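# Move finished pocketed block from vise to outfeed tray

## Task

Remove the finished part (the block with a pocket cut into its top) from the vise and set it down flat, pocket facing up, inside the black outfeed tray next to the part already lying there. It only counts if the block stays in that position on its own, without the robot holding it.

## Robot and tools

ROBOT AND FRAME. A single arm carries a two-finger parallel gripper. Three cameras are available: cam_high and cam_low (fixed, 896x504) and cam_wrist (fisheye on the hand, 504x504). All poses use the scene frame: origin on the table surface straight below the arm's base, +z up, +x forward from the base, +y to the left when facing along +x. The base may sit slightly tilted, and the reported hand position can be somewhat off, more so at long reach. Calibration data (K, distortion, T_world_to_cam) is supplied for each camera; fixed cameras may be off by a couple of degrees and under a centimetre.

GRIPPER GEOMETRY. In the gripper's own axes, the fingers extend along +z and close along x. end_effector_position is the point midway between the pads; fingertips extend 17.5 mm past it. Pure rotations pivot about that point, which lies 25 mm from the last joint's axis toward gripper -y. A flat block juts out about 9 cm from that axis toward gripper -y and rotates with the hand, so watch it for collisions.

THE ROW. Every motion command is one row of 10 numbers: x, y, z (metres, absolute target for end_effector_position in the scene frame), qw, qx, qy, qz (absolute target orientation, w first, scene frame), then position, force_limit, speed for the fingers, each in [-1, 1]. There is only one arm, so one row per control step. A row is refused if its target lies more than 0.6 m from the last reported position along any gripper axis. Send the intended quaternion every time rather than copying the possibly drifted one from the result.

FINGER NUMBERS. position +1 = fully open (50 mm gap); around -0.65 the pads meet; use -1 to grip, and the fingers close until stopped. force_limit maps to per-pad force: -1 about 20 N, 0 about 102 N, +1 about 185 N (actual can be ~17% higher). speed maps to gap rate: -1 = 20 mm/s, 0 = 85, +1 = 150. Stopped fingers stay put until position changes by at least 0.01; only then do new force_limit or speed values apply, so open first to re-grip more gently.

execute_actions: argument actions, a list with zero or one item, plus optional pictures (boolean). Empty list: just report the state. {"rows": [...], "steps": n}: up to 15 rows and up to 15 steps of 1/30 s; each row lasts one step and the final row repeats to fill. {"steps": n} alone: a wait of up to 300 steps, counted from the previous result, so thinking time is included.

move: target is one row (absolute pose plus finger numbers, the latter applied at the start); speed in m/s, 0.002 to 0.5, default 0.25, rotation limited to twice that in rad/s. It drives a straight path lasting 0.5 to 10 s (longer paths halt early), rotating the short way. It ignores obstacles, the hand may lag, wander, or exceed the speed near a straight arm. It starts once the robot is still (or after 3 s), and ends when the hand and fingers settle, or 5 s after the path ends. The result adds a "move:" line: done (settled near target), off_target, moving, held, or fault, plus limits (paced = pose was clipped; held = some steps were blocked, after which motion can jump fast) and the distance left to target.

wait: seconds, 0 to 10; nothing new is commanded meanwhile.

zoom_image: camera (cam_high, cam_low, cam_wrist) and region [x0, y0, x1, y1] in that camera's pixels, top-left origin, at most 504x504.

finished_scene: scene (integer). Always reply with a tool call.

MOTION LIMITS. Each step, the commanded pose is clipped to within 70 mm and 16 degrees of the measured pose, then solved by damped inverse kinematics, favouring position over orientation. After an action's last step the arm only continues to the last clipped pose, so read the resulting pose and send the remainder. The elbow cannot fully straighten. Joint ranges (rad): waist ±3.491, shoulder ±3.140, elbow -1.187 to 4.328, forearm roll ±3.316, wrist pitch ±3.140, wrist roll ±3.927. The simulation keeps running between calls; moving fingers keep moving.

READING RESULTS. The state line gives end_effector_position and end_effector_quat_wxyz. "pose unreachable" means the clearance check (which treats the base mount as part of the arm) altered or blocked the command; HELD flags each affected step. "Hand target" shows where the controller is currently driving. object_status: 0 moving; 1 stopped while opening; 2 stopped while closing (a grip); 3 reached the commanded position or pads met (usually nothing held). A new position resets it to 0 briefly. Opening in mm is about (250 - position_measured) x 0.202. Fingers re-close by themselves if the grip is lost, except after gripping at force_limit -1, where status stays 2 regardless. Gripping something fixed (like a clamped part) off-centre lets the grip fade over time.

FAULTS AND CAUTIONS. Contact torque reaching a joint's limit (waist, shoulder, elbow 140 N m; forearm roll, wrist pitch, wrist roll 35.2 N m, held weight included) or an external force of 150 N triggers a 10 s stop, drops the rest of the call, and lets the arm yield. The arm is stiff: aiming even slightly past a firm contact can fault, and faster approaches hit harder. A MOTOR HOT line warns of overheating; reaching the limit brakes the arm (OVER-TEMPERATURE FAULT). Occasional tugs may pull on the held part or nudge loose items. Never knock or drop anything off the table, and avoid slamming, dropping, or forcefully pushing objects.

Each tool is called after ">>>" as name(argument=value, ...), one argument or row to a line, values as JSON.

## Session

>>> execute_actions(
  actions=[],
)

Scene clock: 0.00 s of 5400.00 s.
end_effector_position=(+0.5445, +0.3876, +0.2454) position_measured=3 object_status=3 end_effector_quat_wxyz=(+0.422, -0.497, +0.737, -0.178)
Joint positions: [ 0.77   0.577 -0.673  2.085 -0.802  0.068]
Joint velocities: [-0.003 -0.    -0.001 -0.     0.001 -0.001]
Hand target: +0.544, +0.388, +0.245; +0.422, -0.497, +0.737, -0.178

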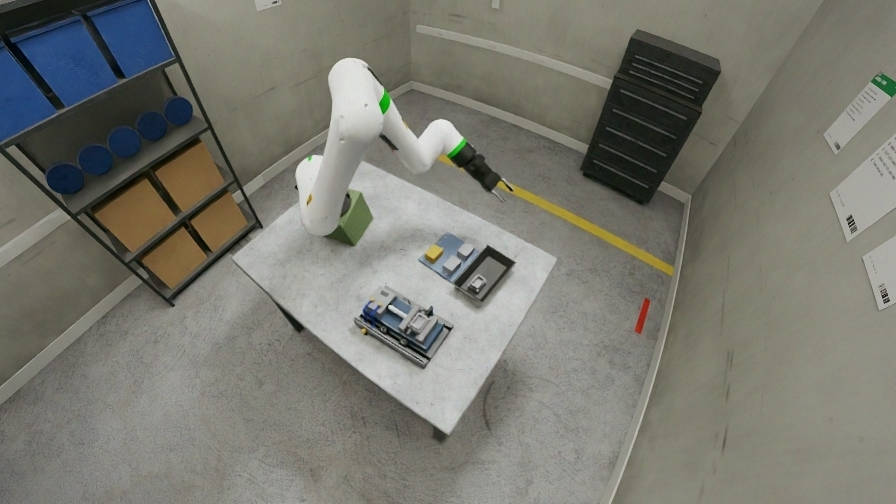

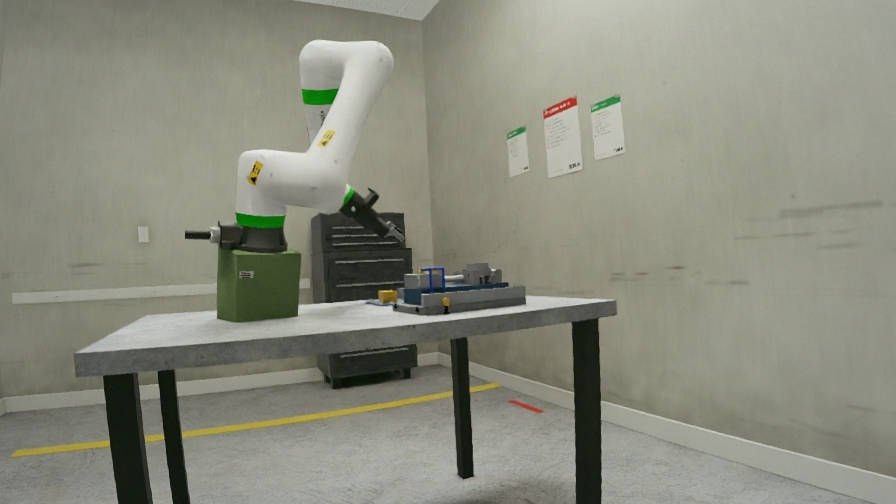

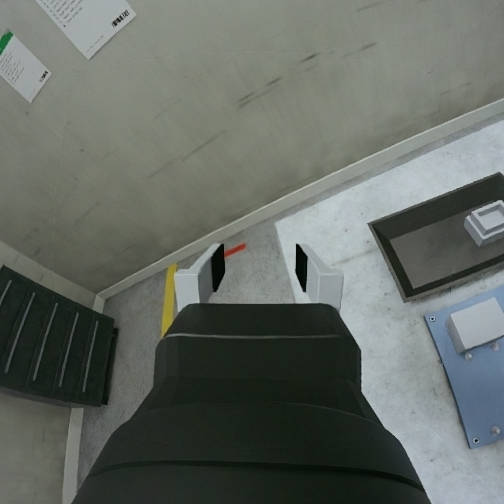

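Vise roughly at x 0.5, y -0.3. Look from above.

>>> move(
  target=[0.5,-0.25,0.35,0,0,1,0,1,0,0],
)

Scene clock: 7.50 s of 5400.00 s.
end_effector_position=(+0.4963, -0.2493, +0.3489) position_measured=3 object_status=3 end_effector_quat_wxyz=(-0.003, -0.001, +1.000, -0.001)
Joint positions: [-0.017  0.06  -0.092  0.261 -1.383  1.451]
Joint velocities: [-0.004  0.001  0.    -0.    -0.001  0.   ]
Hand target: +0.496, -0.249, +0.349; -0.003, -0.001, +1.000, -0.001
Off the commanded pose: 0.004 m, 0 deg.
After step 90, 1.07 s passed at rest.
move: off_target
camera_calibration (this result's frames):
cam_wrist: T_world_to_cam=[[-0.999818, 0.00700217, -0.0177603, 0.504886], [0.00292803, 0.975544, 0.219784, 0.172903], [0.0188649, 0.219692, -0.975387, 0.532603], [0, 0, 0, 1]] pos_world=[0.49424, -0.289218, 0.49046]

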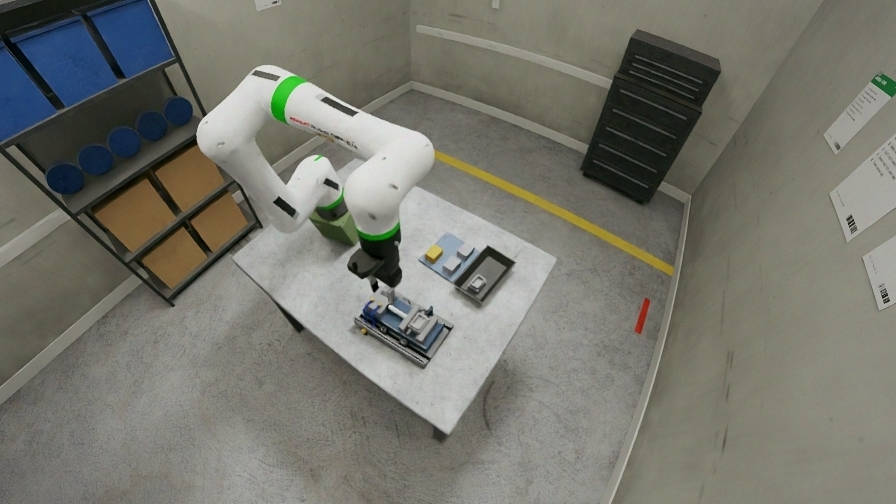

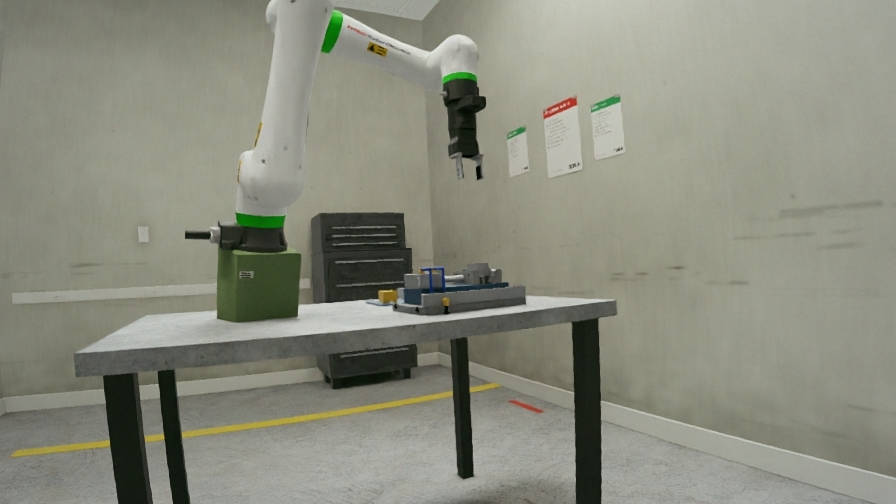

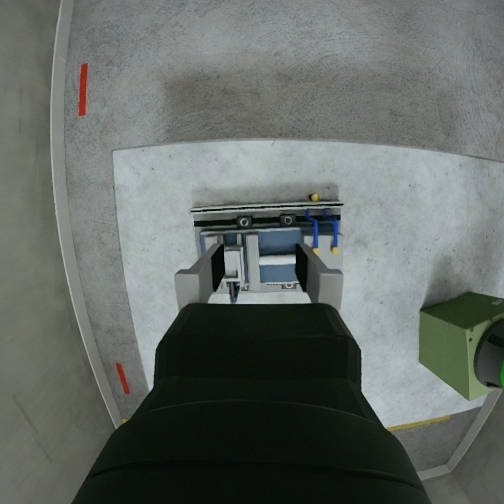

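>>> move(
  target=[0.53,-0.2,0.2,0,0,1,0,1,0,0],
)

Scene clock: 14.00 s of 5400.00 s.
end_effector_position=(+0.5303, -0.2002, +0.2002) position_measured=3 object_status=3 end_effector_quat_wxyz=(+0.000, -0.000, +1.000, -0.000)
Joint positions: [-0.005  0.249 -0.254  0.298 -1.043  1.336]
Joint velocities: [-0.001 -0.     0.001  0.001  0.    -0.   ]
Hand target: +0.530, -0.200, +0.200; +0.000, -0.000, +1.000, -0.000
Off the commanded pose: 0.000 m, 0 deg.
After step 90, 2.40 s passed at rest.
move: done
camera_calibration (this result's frames):
cam_wrist: T_world_to_cam=[[-0.999686, 0.0080042, -0.0237493, 0.537261], [0.00255976, 0.975282, 0.22095, 0.157496], [0.0249308, 0.220819, -0.974996, 0.373025], [0, 0, 0, 1]] pos_world=[0.527389, -0.240275, 0.341659]

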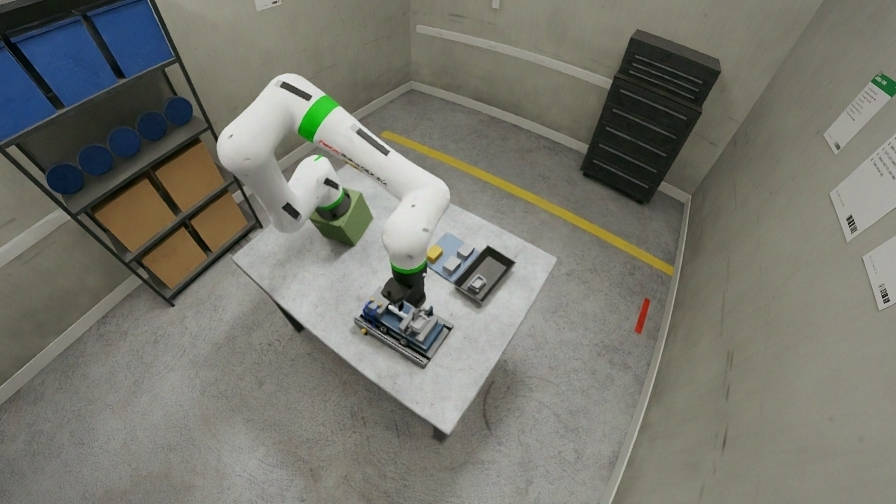

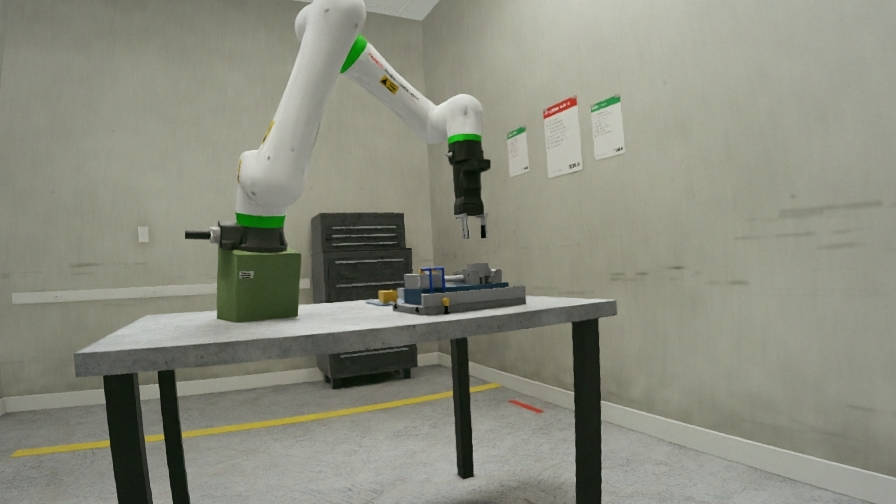

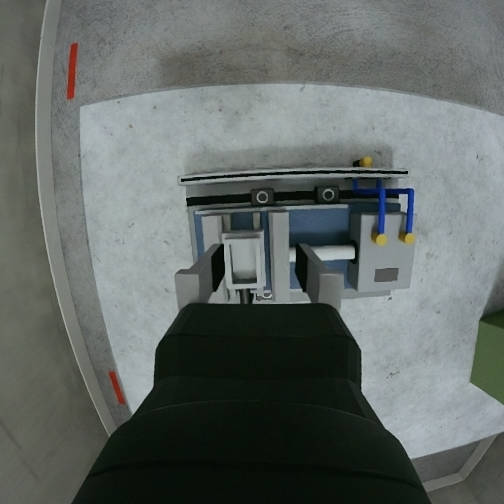

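>>> move(
  target=[0.538,-0.167,0.13,0,0,1,0,1,0,0],
)

>>> zoom_image(
  camera="cam_low",
  region=[380,200,560,320],
)

Scene clock: 30.83 s of 5400.00 s.
end_effector_position=(+0.5374, -0.1683, +0.1337) position_measured=3 object_status=3 end_effector_quat_wxyz=(-0.000, -0.000, +1.000, +0.000)
Joint positions: [ 0.018  0.354 -0.312  0.332 -0.893  1.253]
Joint velocities: [ 0.    -0.002  0.    -0.    -0.    -0.001]
Hand target: +0.537, -0.168, +0.133; -0.000, -0.000, +1.000, +0.000
Off the commanded pose: 0.004 m, 0 deg.
FORCE FAULT: contact force on the arm reached its limit, and the arm stopped for 10 seconds. The contact can be on any part of the arm, not only on its tool. The arm's remaining commands of this call were not run. The arm holds still and accepts commands again. Move the arm away from the contact; if what it grips holds it there, let go first. Pushing or pulling that hard again can fault the arm again.
After step 90, 3.23 s passed at rest.
move: fault
camera_calibration (this result's frames):
cam_wrist: T_world_to_cam=[[-0.999695, 0.00748143, -0.0235504, 0.542357], [0.00207544, 0.975119, 0.221673, 0.141264], [0.0246229, 0.221556, -0.974837, 0.301341], [0, 0, 0, 1]] pos_world=[0.534478, -0.20857, 0.275217]

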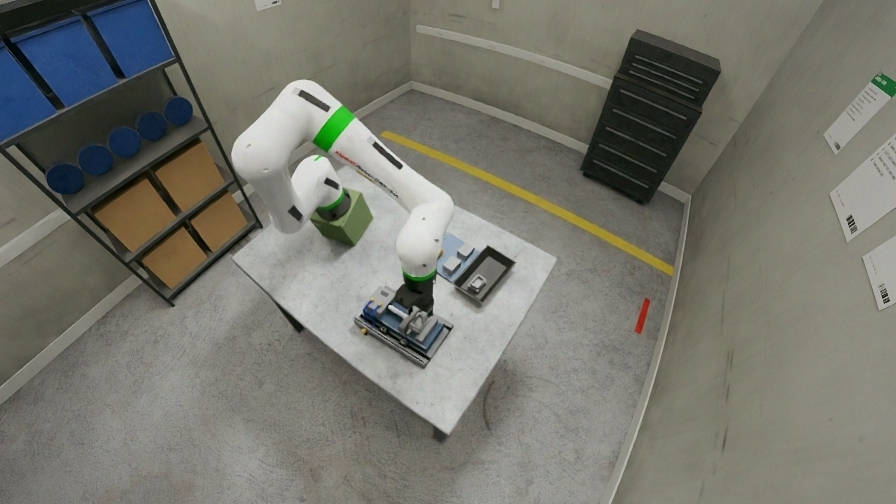

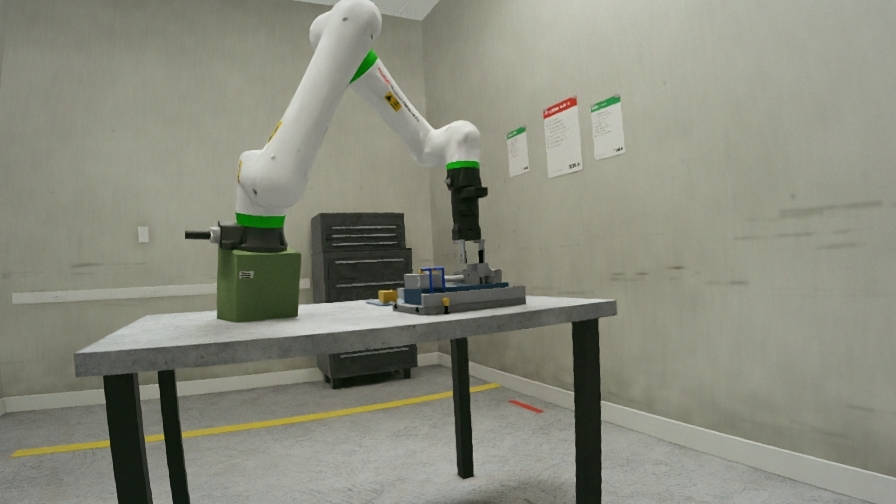

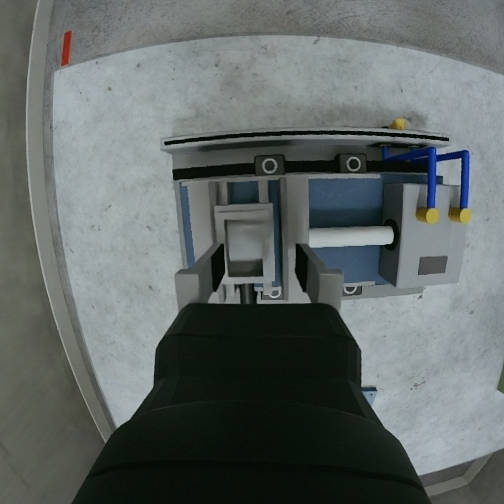

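Region (380, 200, 560, 320) of cam_low's 896x504 image, scaled by 2.800, with more detail than that image has.

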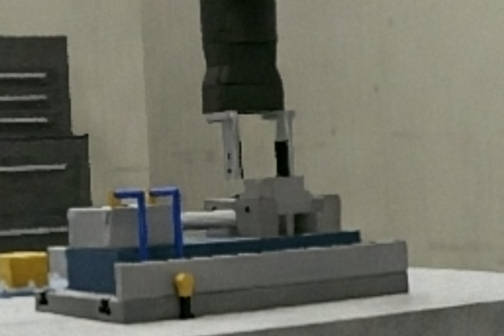

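>>> execute_actions(
  actions=[
    {"rows":[[0.549,-0.168,0.16,0,0,1,0,1,0,0]]},
  ],
  pictures=false,
)

>>> move(
  target=[0.549,-0.168,0.122,0,0,1,0,1,0,0],
  speed=0.03,
)

Scene clock: 36.40 s of 5400.00 s.
end_effector_position=(+0.5490, -0.1680, +0.1600) position_measured=3 object_status=3 end_effector_quat_wxyz=(-0.000, +0.000, +1.000, +0.000)
Joint positions: [ 0.031  0.341 -0.256  0.315 -0.962  1.267]
Joint velocities: [ 0.002 -0.002  0.     0.    -0.001  0.001]
Hand target: +0.549, -0.168, +0.160; -0.000, +0.000, +1.000, +0.000
Off the commanded pose: 0.000 m, 0 deg.
Steps of this call (steps 1 to 90: nothing new was sent; then 2.07 s passed at rest; steps 91 to 105: all 15 steps of this action). Readings (end_effector_position | what the end effector reports):
91: (+0.5374, -0.1683, +0.1337) | position_measured=3 object_status=3
92: (+0.5377, -0.1684, +0.1347) | position_measured=3 object_status=3
94: (+0.5429, -0.1683, +0.1465) | position_measured=3 object_status=3
98: (+0.5488, -0.1680, +0.1598) | position_measured=3 object_status=3
105: the state above

Scene clock: 38.17 s of 5400.00 s.
end_effector_position=(+0.5491, -0.1680, +0.1221) position_measured=3 object_status=3 end_effector_quat_wxyz=(+0.000, -0.000, +1.000, -0.000)
Joint positions: [ 0.011  0.396 -0.284  0.336 -0.879  1.253]
Joint velocities: [ 0.    -0.001 -0.    -0.001  0.001 -0.   ]
Hand target: +0.549, -0.168, +0.122; +0.000, -0.000, +1.000, -0.000
Off the commanded pose: 0.000 m, 0 deg.
move: done
camera_calibration (this result's frames):
cam_wrist: T_world_to_cam=[[-0.999686, 0.00826262, -0.0236597, 0.553904], [0.00282524, 0.975224, 0.221201, 0.143164], [0.0249012, 0.221065, -0.974941, 0.289363], [0, 0, 0, 1]] pos_world=[0.54612, -0.208162, 0.263549]

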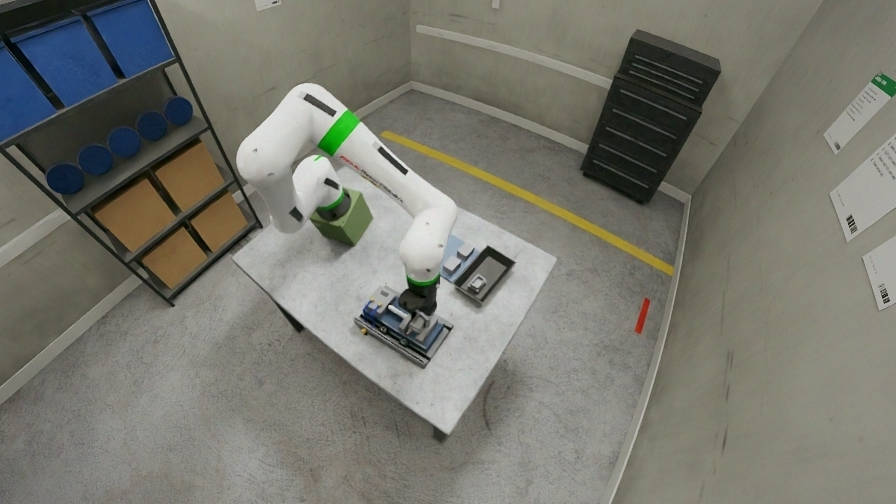

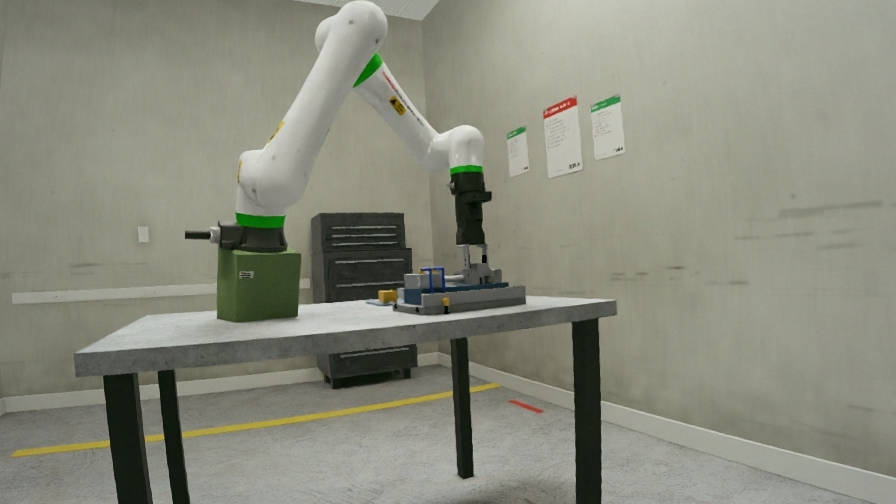

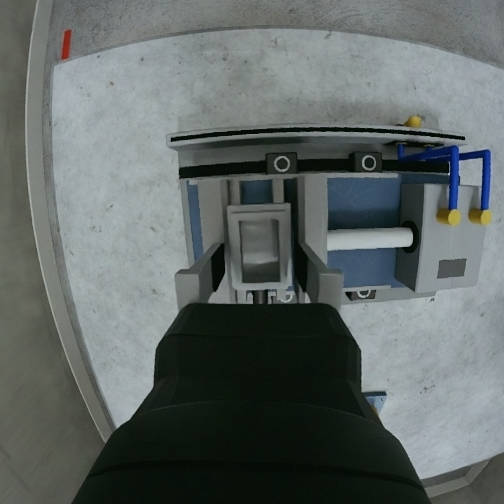

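Straddled. Grip and lift.

>>> move(
  target=[0.549,-0.168,0.122,0,0,1,0,-1,0.5,0],
)

>>> move(
  target=[0.549,-0.168,0.25,0,0,1,0,-1,0.5,0],
  speed=0.1,
)

Scene clock: 43.40 s of 5400.00 s.
end_effector_position=(+0.5489, -0.1680, +0.1220) position_measured=82 object_status=2 end_effector_quat_wxyz=(-0.000, -0.000, +1.000, -0.000)
Joint positions: [ 0.011  0.396 -0.284  0.336 -0.879  1.253]
Joint velocities: [ 0.001  0.     0.    -0.     0.     0.   ]
Hand target: +0.549, -0.168, +0.122; -0.000, -0.000, +1.000, -0.000
Off the commanded pose: 0.000 m, 0 deg.
After step 90, 1.53 s passed at rest.
move: done
camera_calibration (this result's frames):
cam_wrist: T_world_to_cam=[[-0.999691, 0.00824225, -0.0234469, 0.55375], [0.00285296, 0.975229, 0.221181, 0.14318], [0.0246891, 0.221046, -0.974951, 0.289393], [0, 0, 0, 1]] pos_world=[0.546025, -0.208166, 0.263459]

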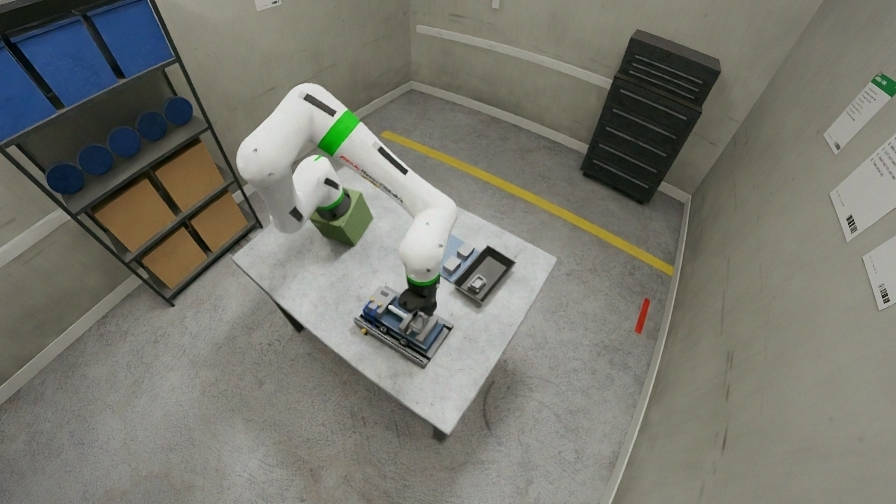

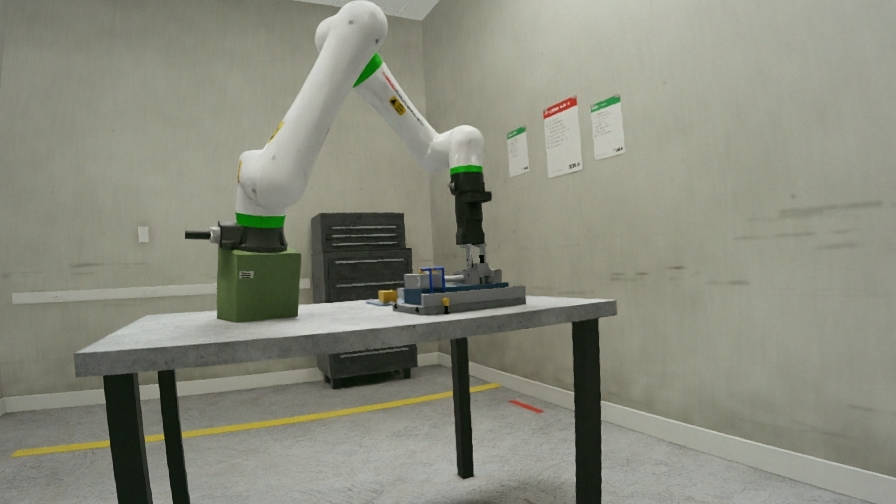

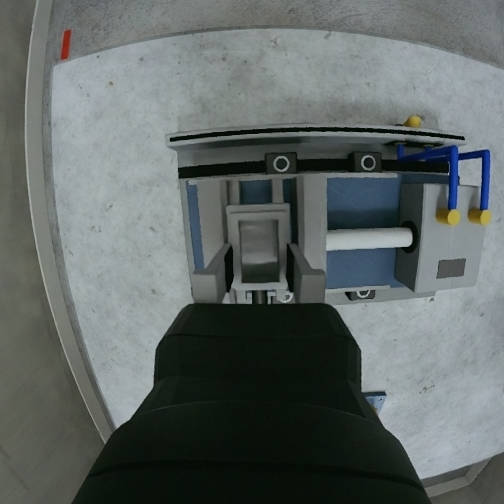

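Scene clock: 45.00 s of 5400.00 s.
end_effector_position=(+0.5488, -0.1680, +0.2498) position_measured=82 object_status=2 end_effector_quat_wxyz=(-0.000, +0.000, +1.000, +0.000)
Joint positions: [ 0.078  0.238 -0.161  0.282 -1.164  1.288]
Joint velocities: [-0.    -0.001  0.001  0.    -0.     0.002]
Hand target: +0.549, -0.168, +0.250; -0.000, +0.000, +1.000, +0.000
Off the commanded pose: 0.000 m, 0 deg.
move: done
camera_calibration (this result's frames):
cam_wrist: T_world_to_cam=[[-0.999688, 0.00837635, -0.0235392, 0.556693], [0.00295763, 0.975177, 0.221406, 0.114749], [0.0248094, 0.221268, -0.974898, 0.414026], [0, 0, 0, 1]] pos_world=[0.545908, -0.208174, 0.391331]

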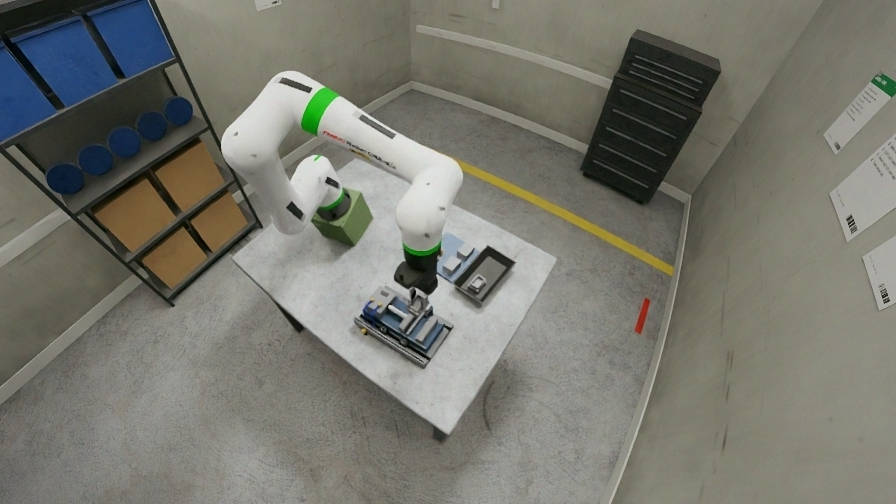

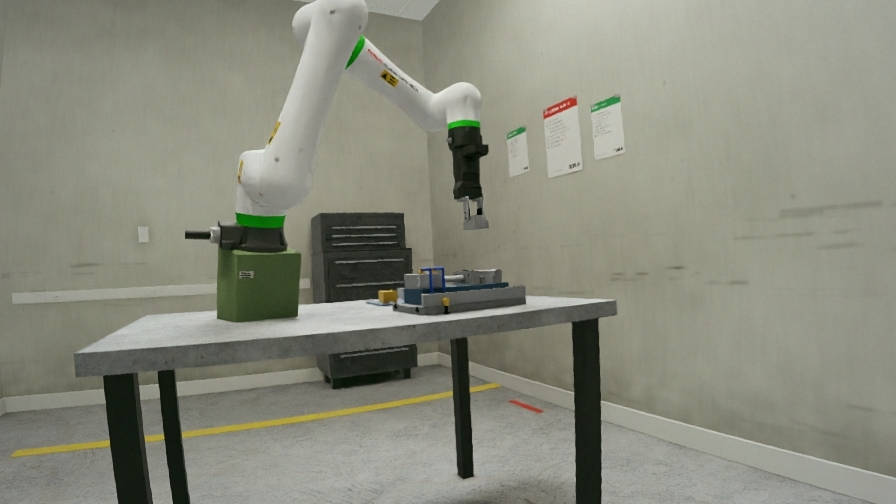

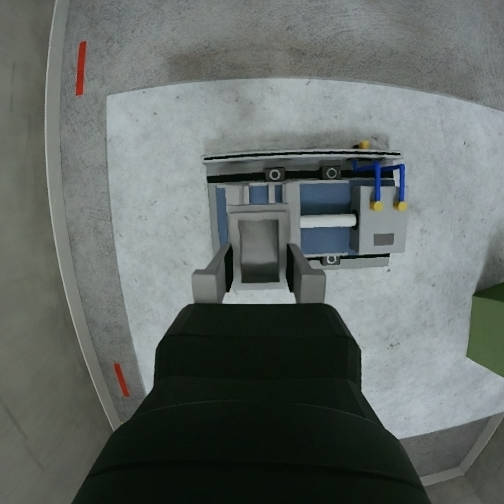

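Out. Tray is roughly at (0.65, 0.1); go above and look.

>>> move(
  target=[0.64,0.05,0.2,0,0,1,0,-1,0.5,0],
)

Scene clock: 49.13 s of 5400.00 s.
end_effector_position=(+0.6409, +0.0493, +0.2002) position_measured=82 object_status=2 end_effector_quat_wxyz=(+0.000, +0.000, +1.000, -0.000)
Joint positions: [ 0.361  0.595  0.105  0.281 -1.148  0.992]
Joint velocities: [-0.001  0.001  0.    -0.    -0.    -0.002]
Hand target: +0.641, +0.049, +0.200; +0.000, -0.000, +1.000, -0.000
Off the commanded pose: 0.001 m, 0 deg.
move: done
camera_calibration (this result's frames):
cam_wrist: T_world_to_cam=[[-0.999676, 0.00845339, -0.0240256, 0.645851], [0.00294175, 0.975323, 0.220764, -0.0863046], [0.0252989, 0.220622, -0.975031, 0.315039], [0, 0, 0, 1]] pos_world=[0.637925, 0.00921066, 0.341743]

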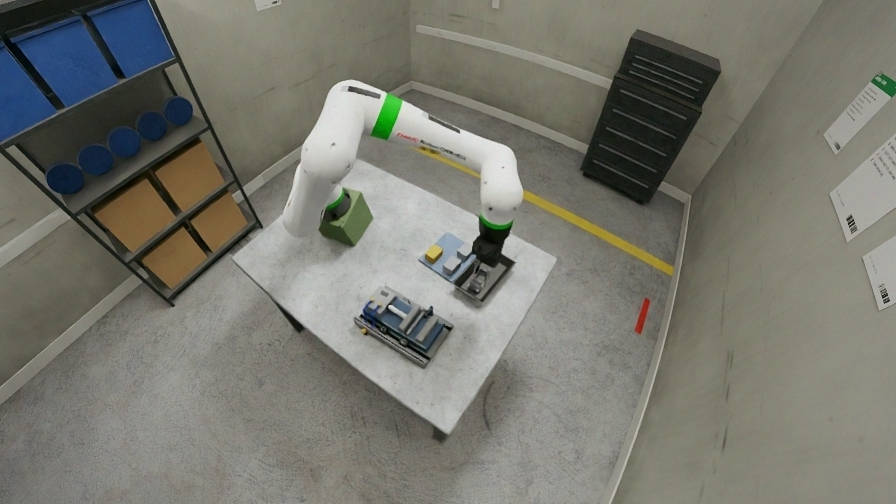

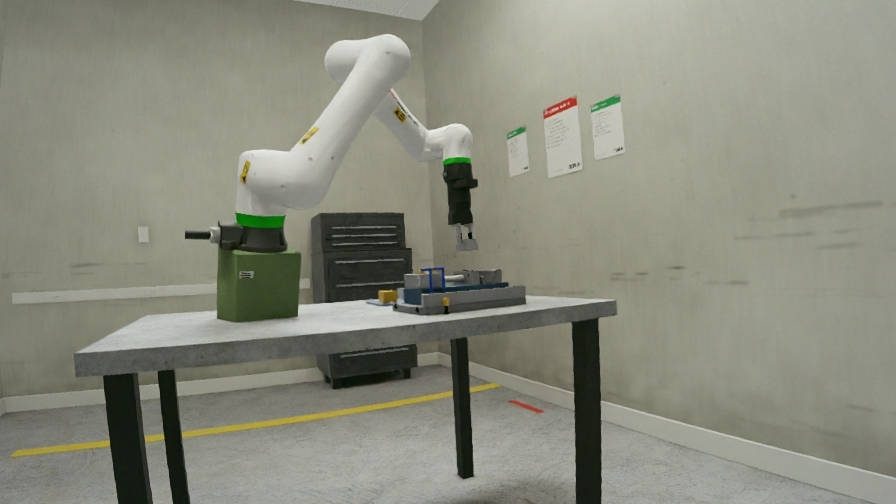

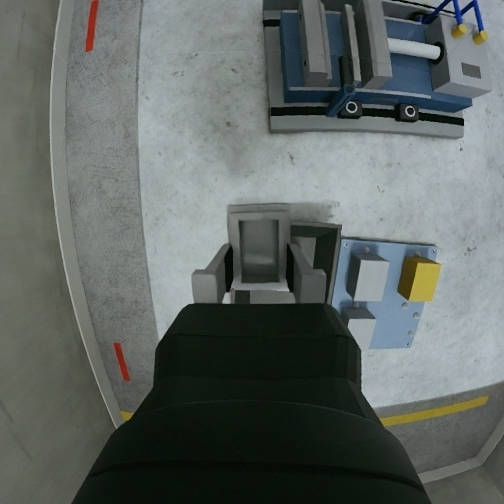

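>>> move(
  target=[0.6,0.18,0.2,0,0,1,0,-1,0.5,0],
)

Scene clock: 55.00 s of 5400.00 s.
end_effector_position=(+0.6006, +0.1798, +0.2000) position_measured=82 object_status=2 end_effector_quat_wxyz=(+0.000, +0.000, +1.000, -0.000)
Joint positions: [ 0.565  0.65   0.108  0.263 -1.146  0.79 ]
Joint velocities: [ 0.001 -0.001  0.    -0.    -0.    -0.001]
Hand target: +0.601, +0.180, +0.200; +0.000, -0.000, +1.000, -0.000
Off the commanded pose: 0.001 m, 0 deg.
After step 90, 1.90 s passed at rest.
move: done
camera_calibration (this result's frames):
cam_wrist: T_world_to_cam=[[-0.999678, 0.00836115, -0.0239573, 0.604419], [0.00286071, 0.975269, 0.221001, -0.213447], [0.0252126, 0.220862, -0.974979, 0.28704], [0, 0, 0, 1]] pos_world=[0.597598, 0.139719, 0.341511]

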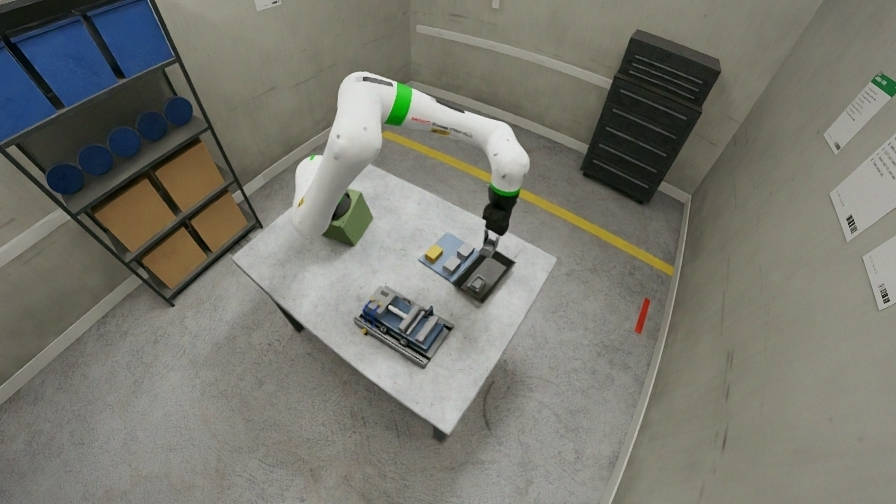

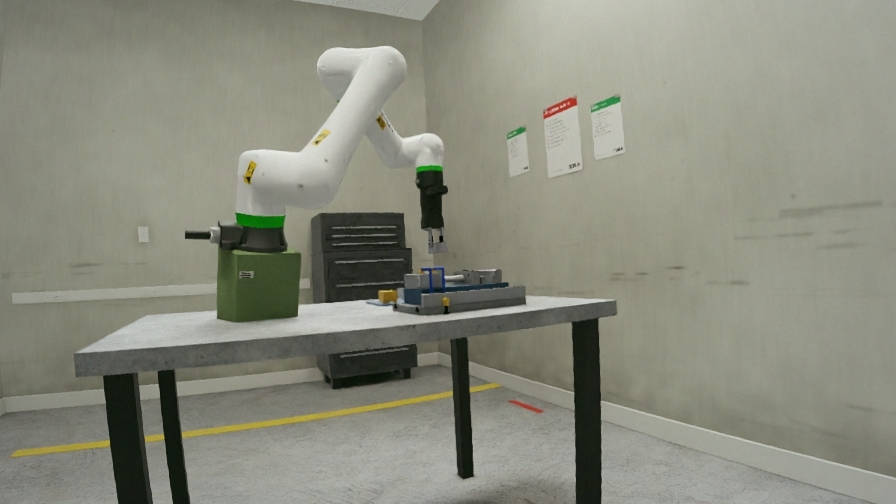

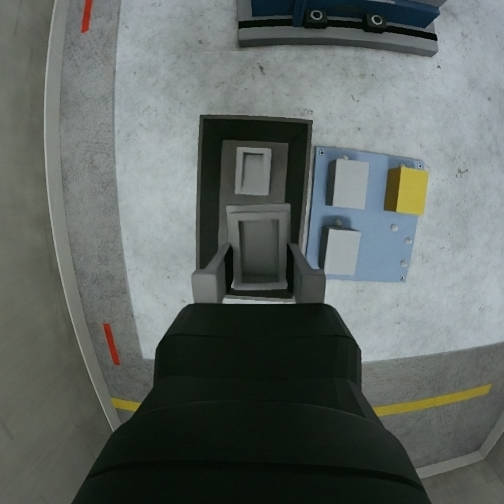

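>>> move(
  target=[0.6,0.18,0.07,0,0,1,0,-1,0.5,0],
  speed=0.08,
)

Scene clock: 63.23 s of 5400.00 s.
end_effector_position=(+0.6002, +0.1801, +0.0701) position_measured=82 object_status=2 end_effector_quat_wxyz=(+0.000, -0.000, +1.000, -0.000)
Joint positions: [ 0.514  0.806  0.02   0.314 -0.9    0.754]
Joint velocities: [-0.     0.     0.001  0.    -0.    -0.   ]
Hand target: +0.600, +0.180, +0.070; +0.000, -0.000, +1.000, -0.000
Off the commanded pose: 0.000 m, 0 deg.
After step 90, 3.30 s passed at rest.
move: done
camera_calibration (this result's frames):
cam_wrist: T_world_to_cam=[[-0.999684, 0.00821287, -0.0237502, 0.600892], [0.0027577, 0.975233, 0.221162, -0.184942], [0.0249783, 0.221027, -0.974948, 0.160459], [0, 0, 0, 1]] pos_world=[0.597204, 0.13996, 0.211613]

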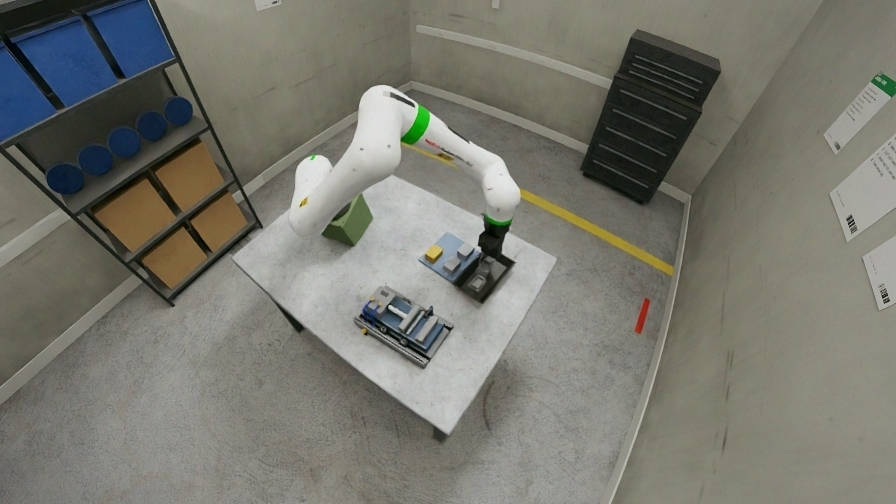

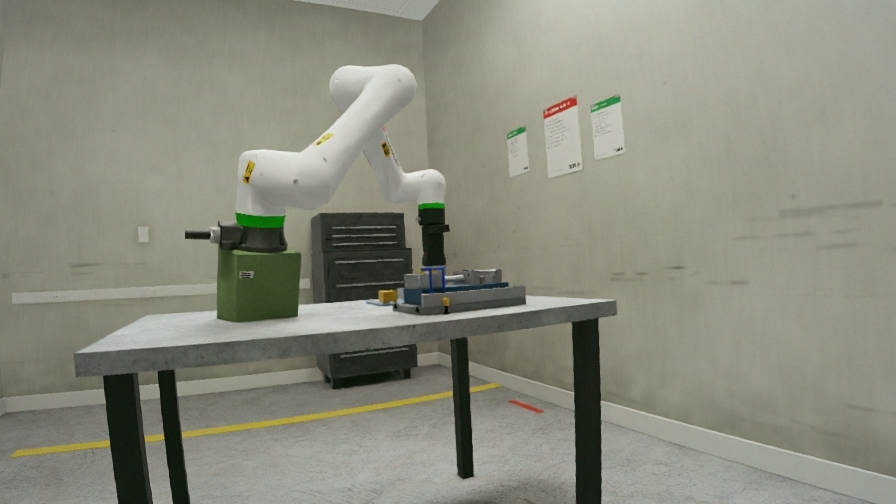

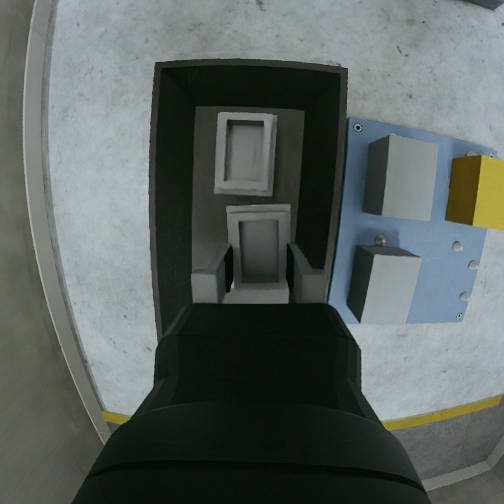

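>>> move(
  target=[0.6,0.18,0.07,0,0,1,0,1,0,0],
)

>>> move(
  target=[0.6,0.18,0.25,0,0,1,0,1,0,0],
)

Scene clock: 69.83 s of 5400.00 s.
end_effector_position=(+0.6000, +0.1800, +0.0700) position_measured=3 object_status=3 end_effector_quat_wxyz=(+0.000, +0.000, +1.000, -0.000)
Joint positions: [ 0.513  0.806  0.019  0.314 -0.9    0.754]
Joint velocities: [ 0.002 -0.001  0.     0.    -0.     0.   ]
Hand target: +0.600, +0.180, +0.070; -0.000, -0.000, +1.000, -0.000
Off the commanded pose: 0.000 m, 0 deg.
After step 90, 2.90 s passed at rest.
move: done
camera_calibration (this result's frames):
cam_wrist: T_world_to_cam=[[-0.999686, 0.00828711, -0.0236275, 0.600718], [0.00285496, 0.975212, 0.221252, -0.184872], [0.0248754, 0.221115, -0.97493, 0.160415], [0, 0, 0, 1]] pos_world=[0.597067, 0.139841, 0.21149]

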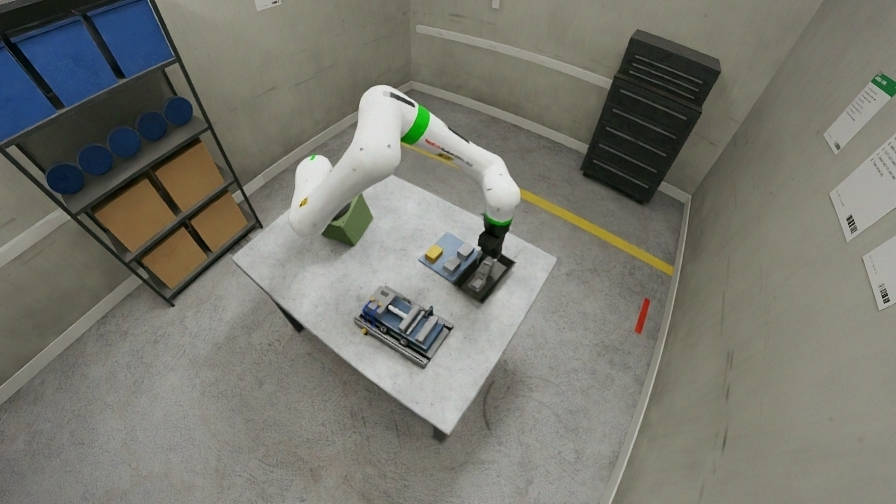

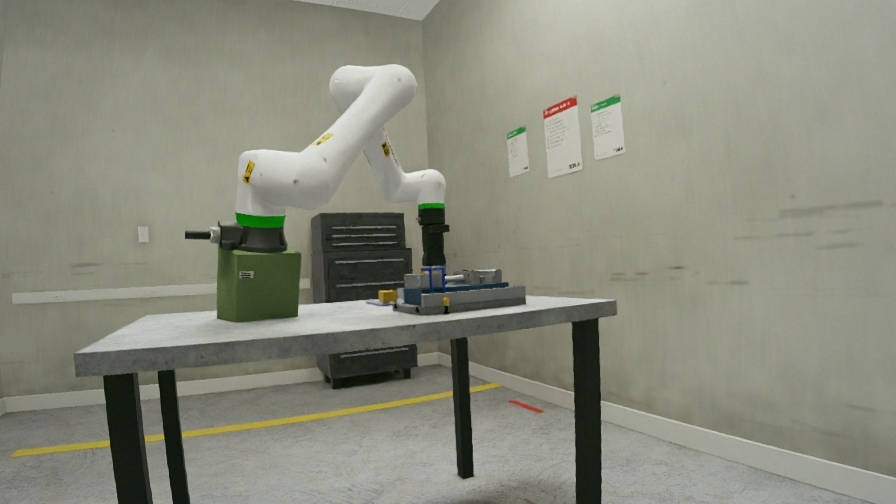

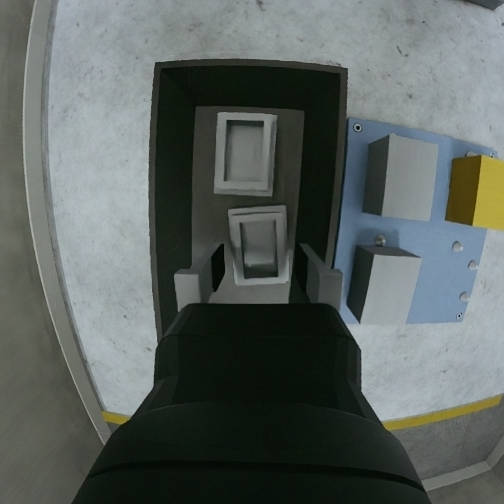

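Scene clock: 70.97 s of 5400.00 s.
end_effector_position=(+0.5998, +0.1798, +0.2498) position_measured=3 object_status=3 end_effector_quat_wxyz=(-0.000, +0.000, +1.000, +0.000)
Joint positions: [ 0.585  0.606  0.164  0.25  -1.246  0.799]
Joint velocities: [ 0.001 -0.002  0.001 -0.    -0.001  0.001]
Hand target: +0.600, +0.180, +0.250; -0.000, +0.000, +1.000, +0.000
Off the commanded pose: 0.000 m, 0 deg.
move: done
camera_calibration (this result's frames):
cam_wrist: T_world_to_cam=[[-0.999691, 0.00838365, -0.0234197, 0.604691], [0.00299284, 0.975192, 0.221341, -0.224601], [0.0246944, 0.221203, -0.974915, 0.335852], [0, 0, 0, 1]] pos_world=[0.596882, 0.139668, 0.391303]

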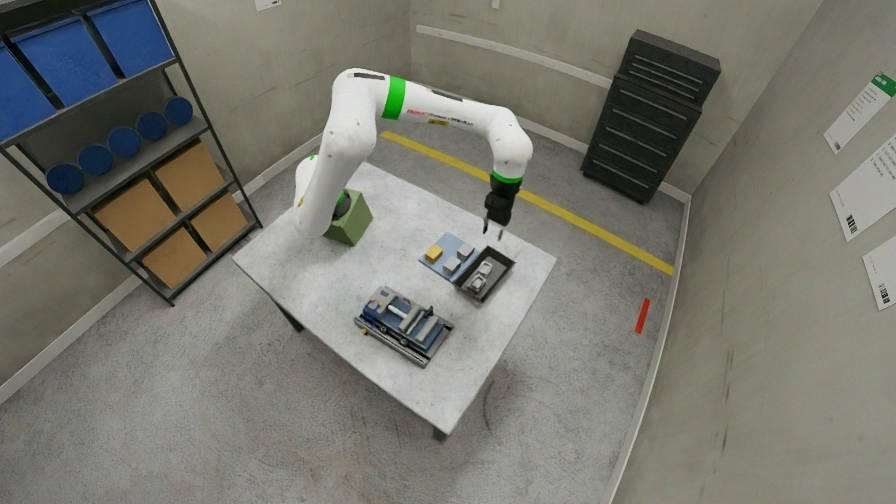

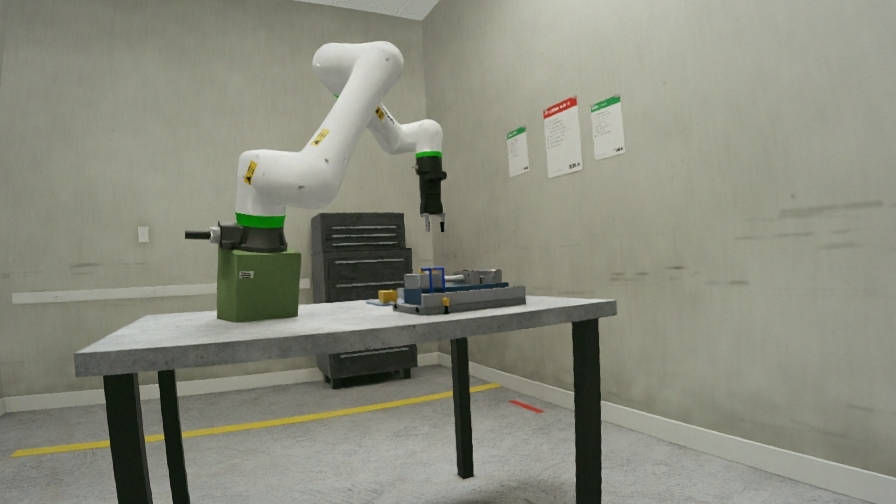

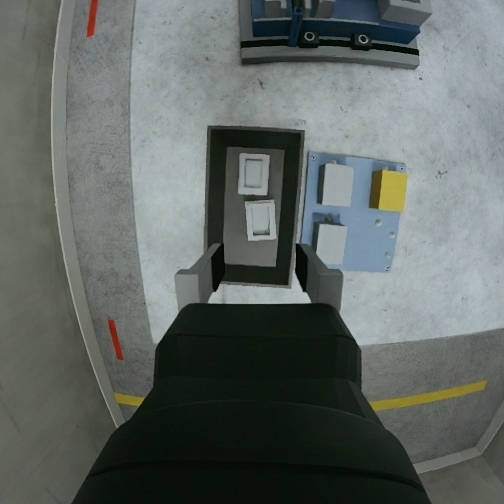

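>>> finished_scene(
  scene=1,
)

The scene is finished: the task was done.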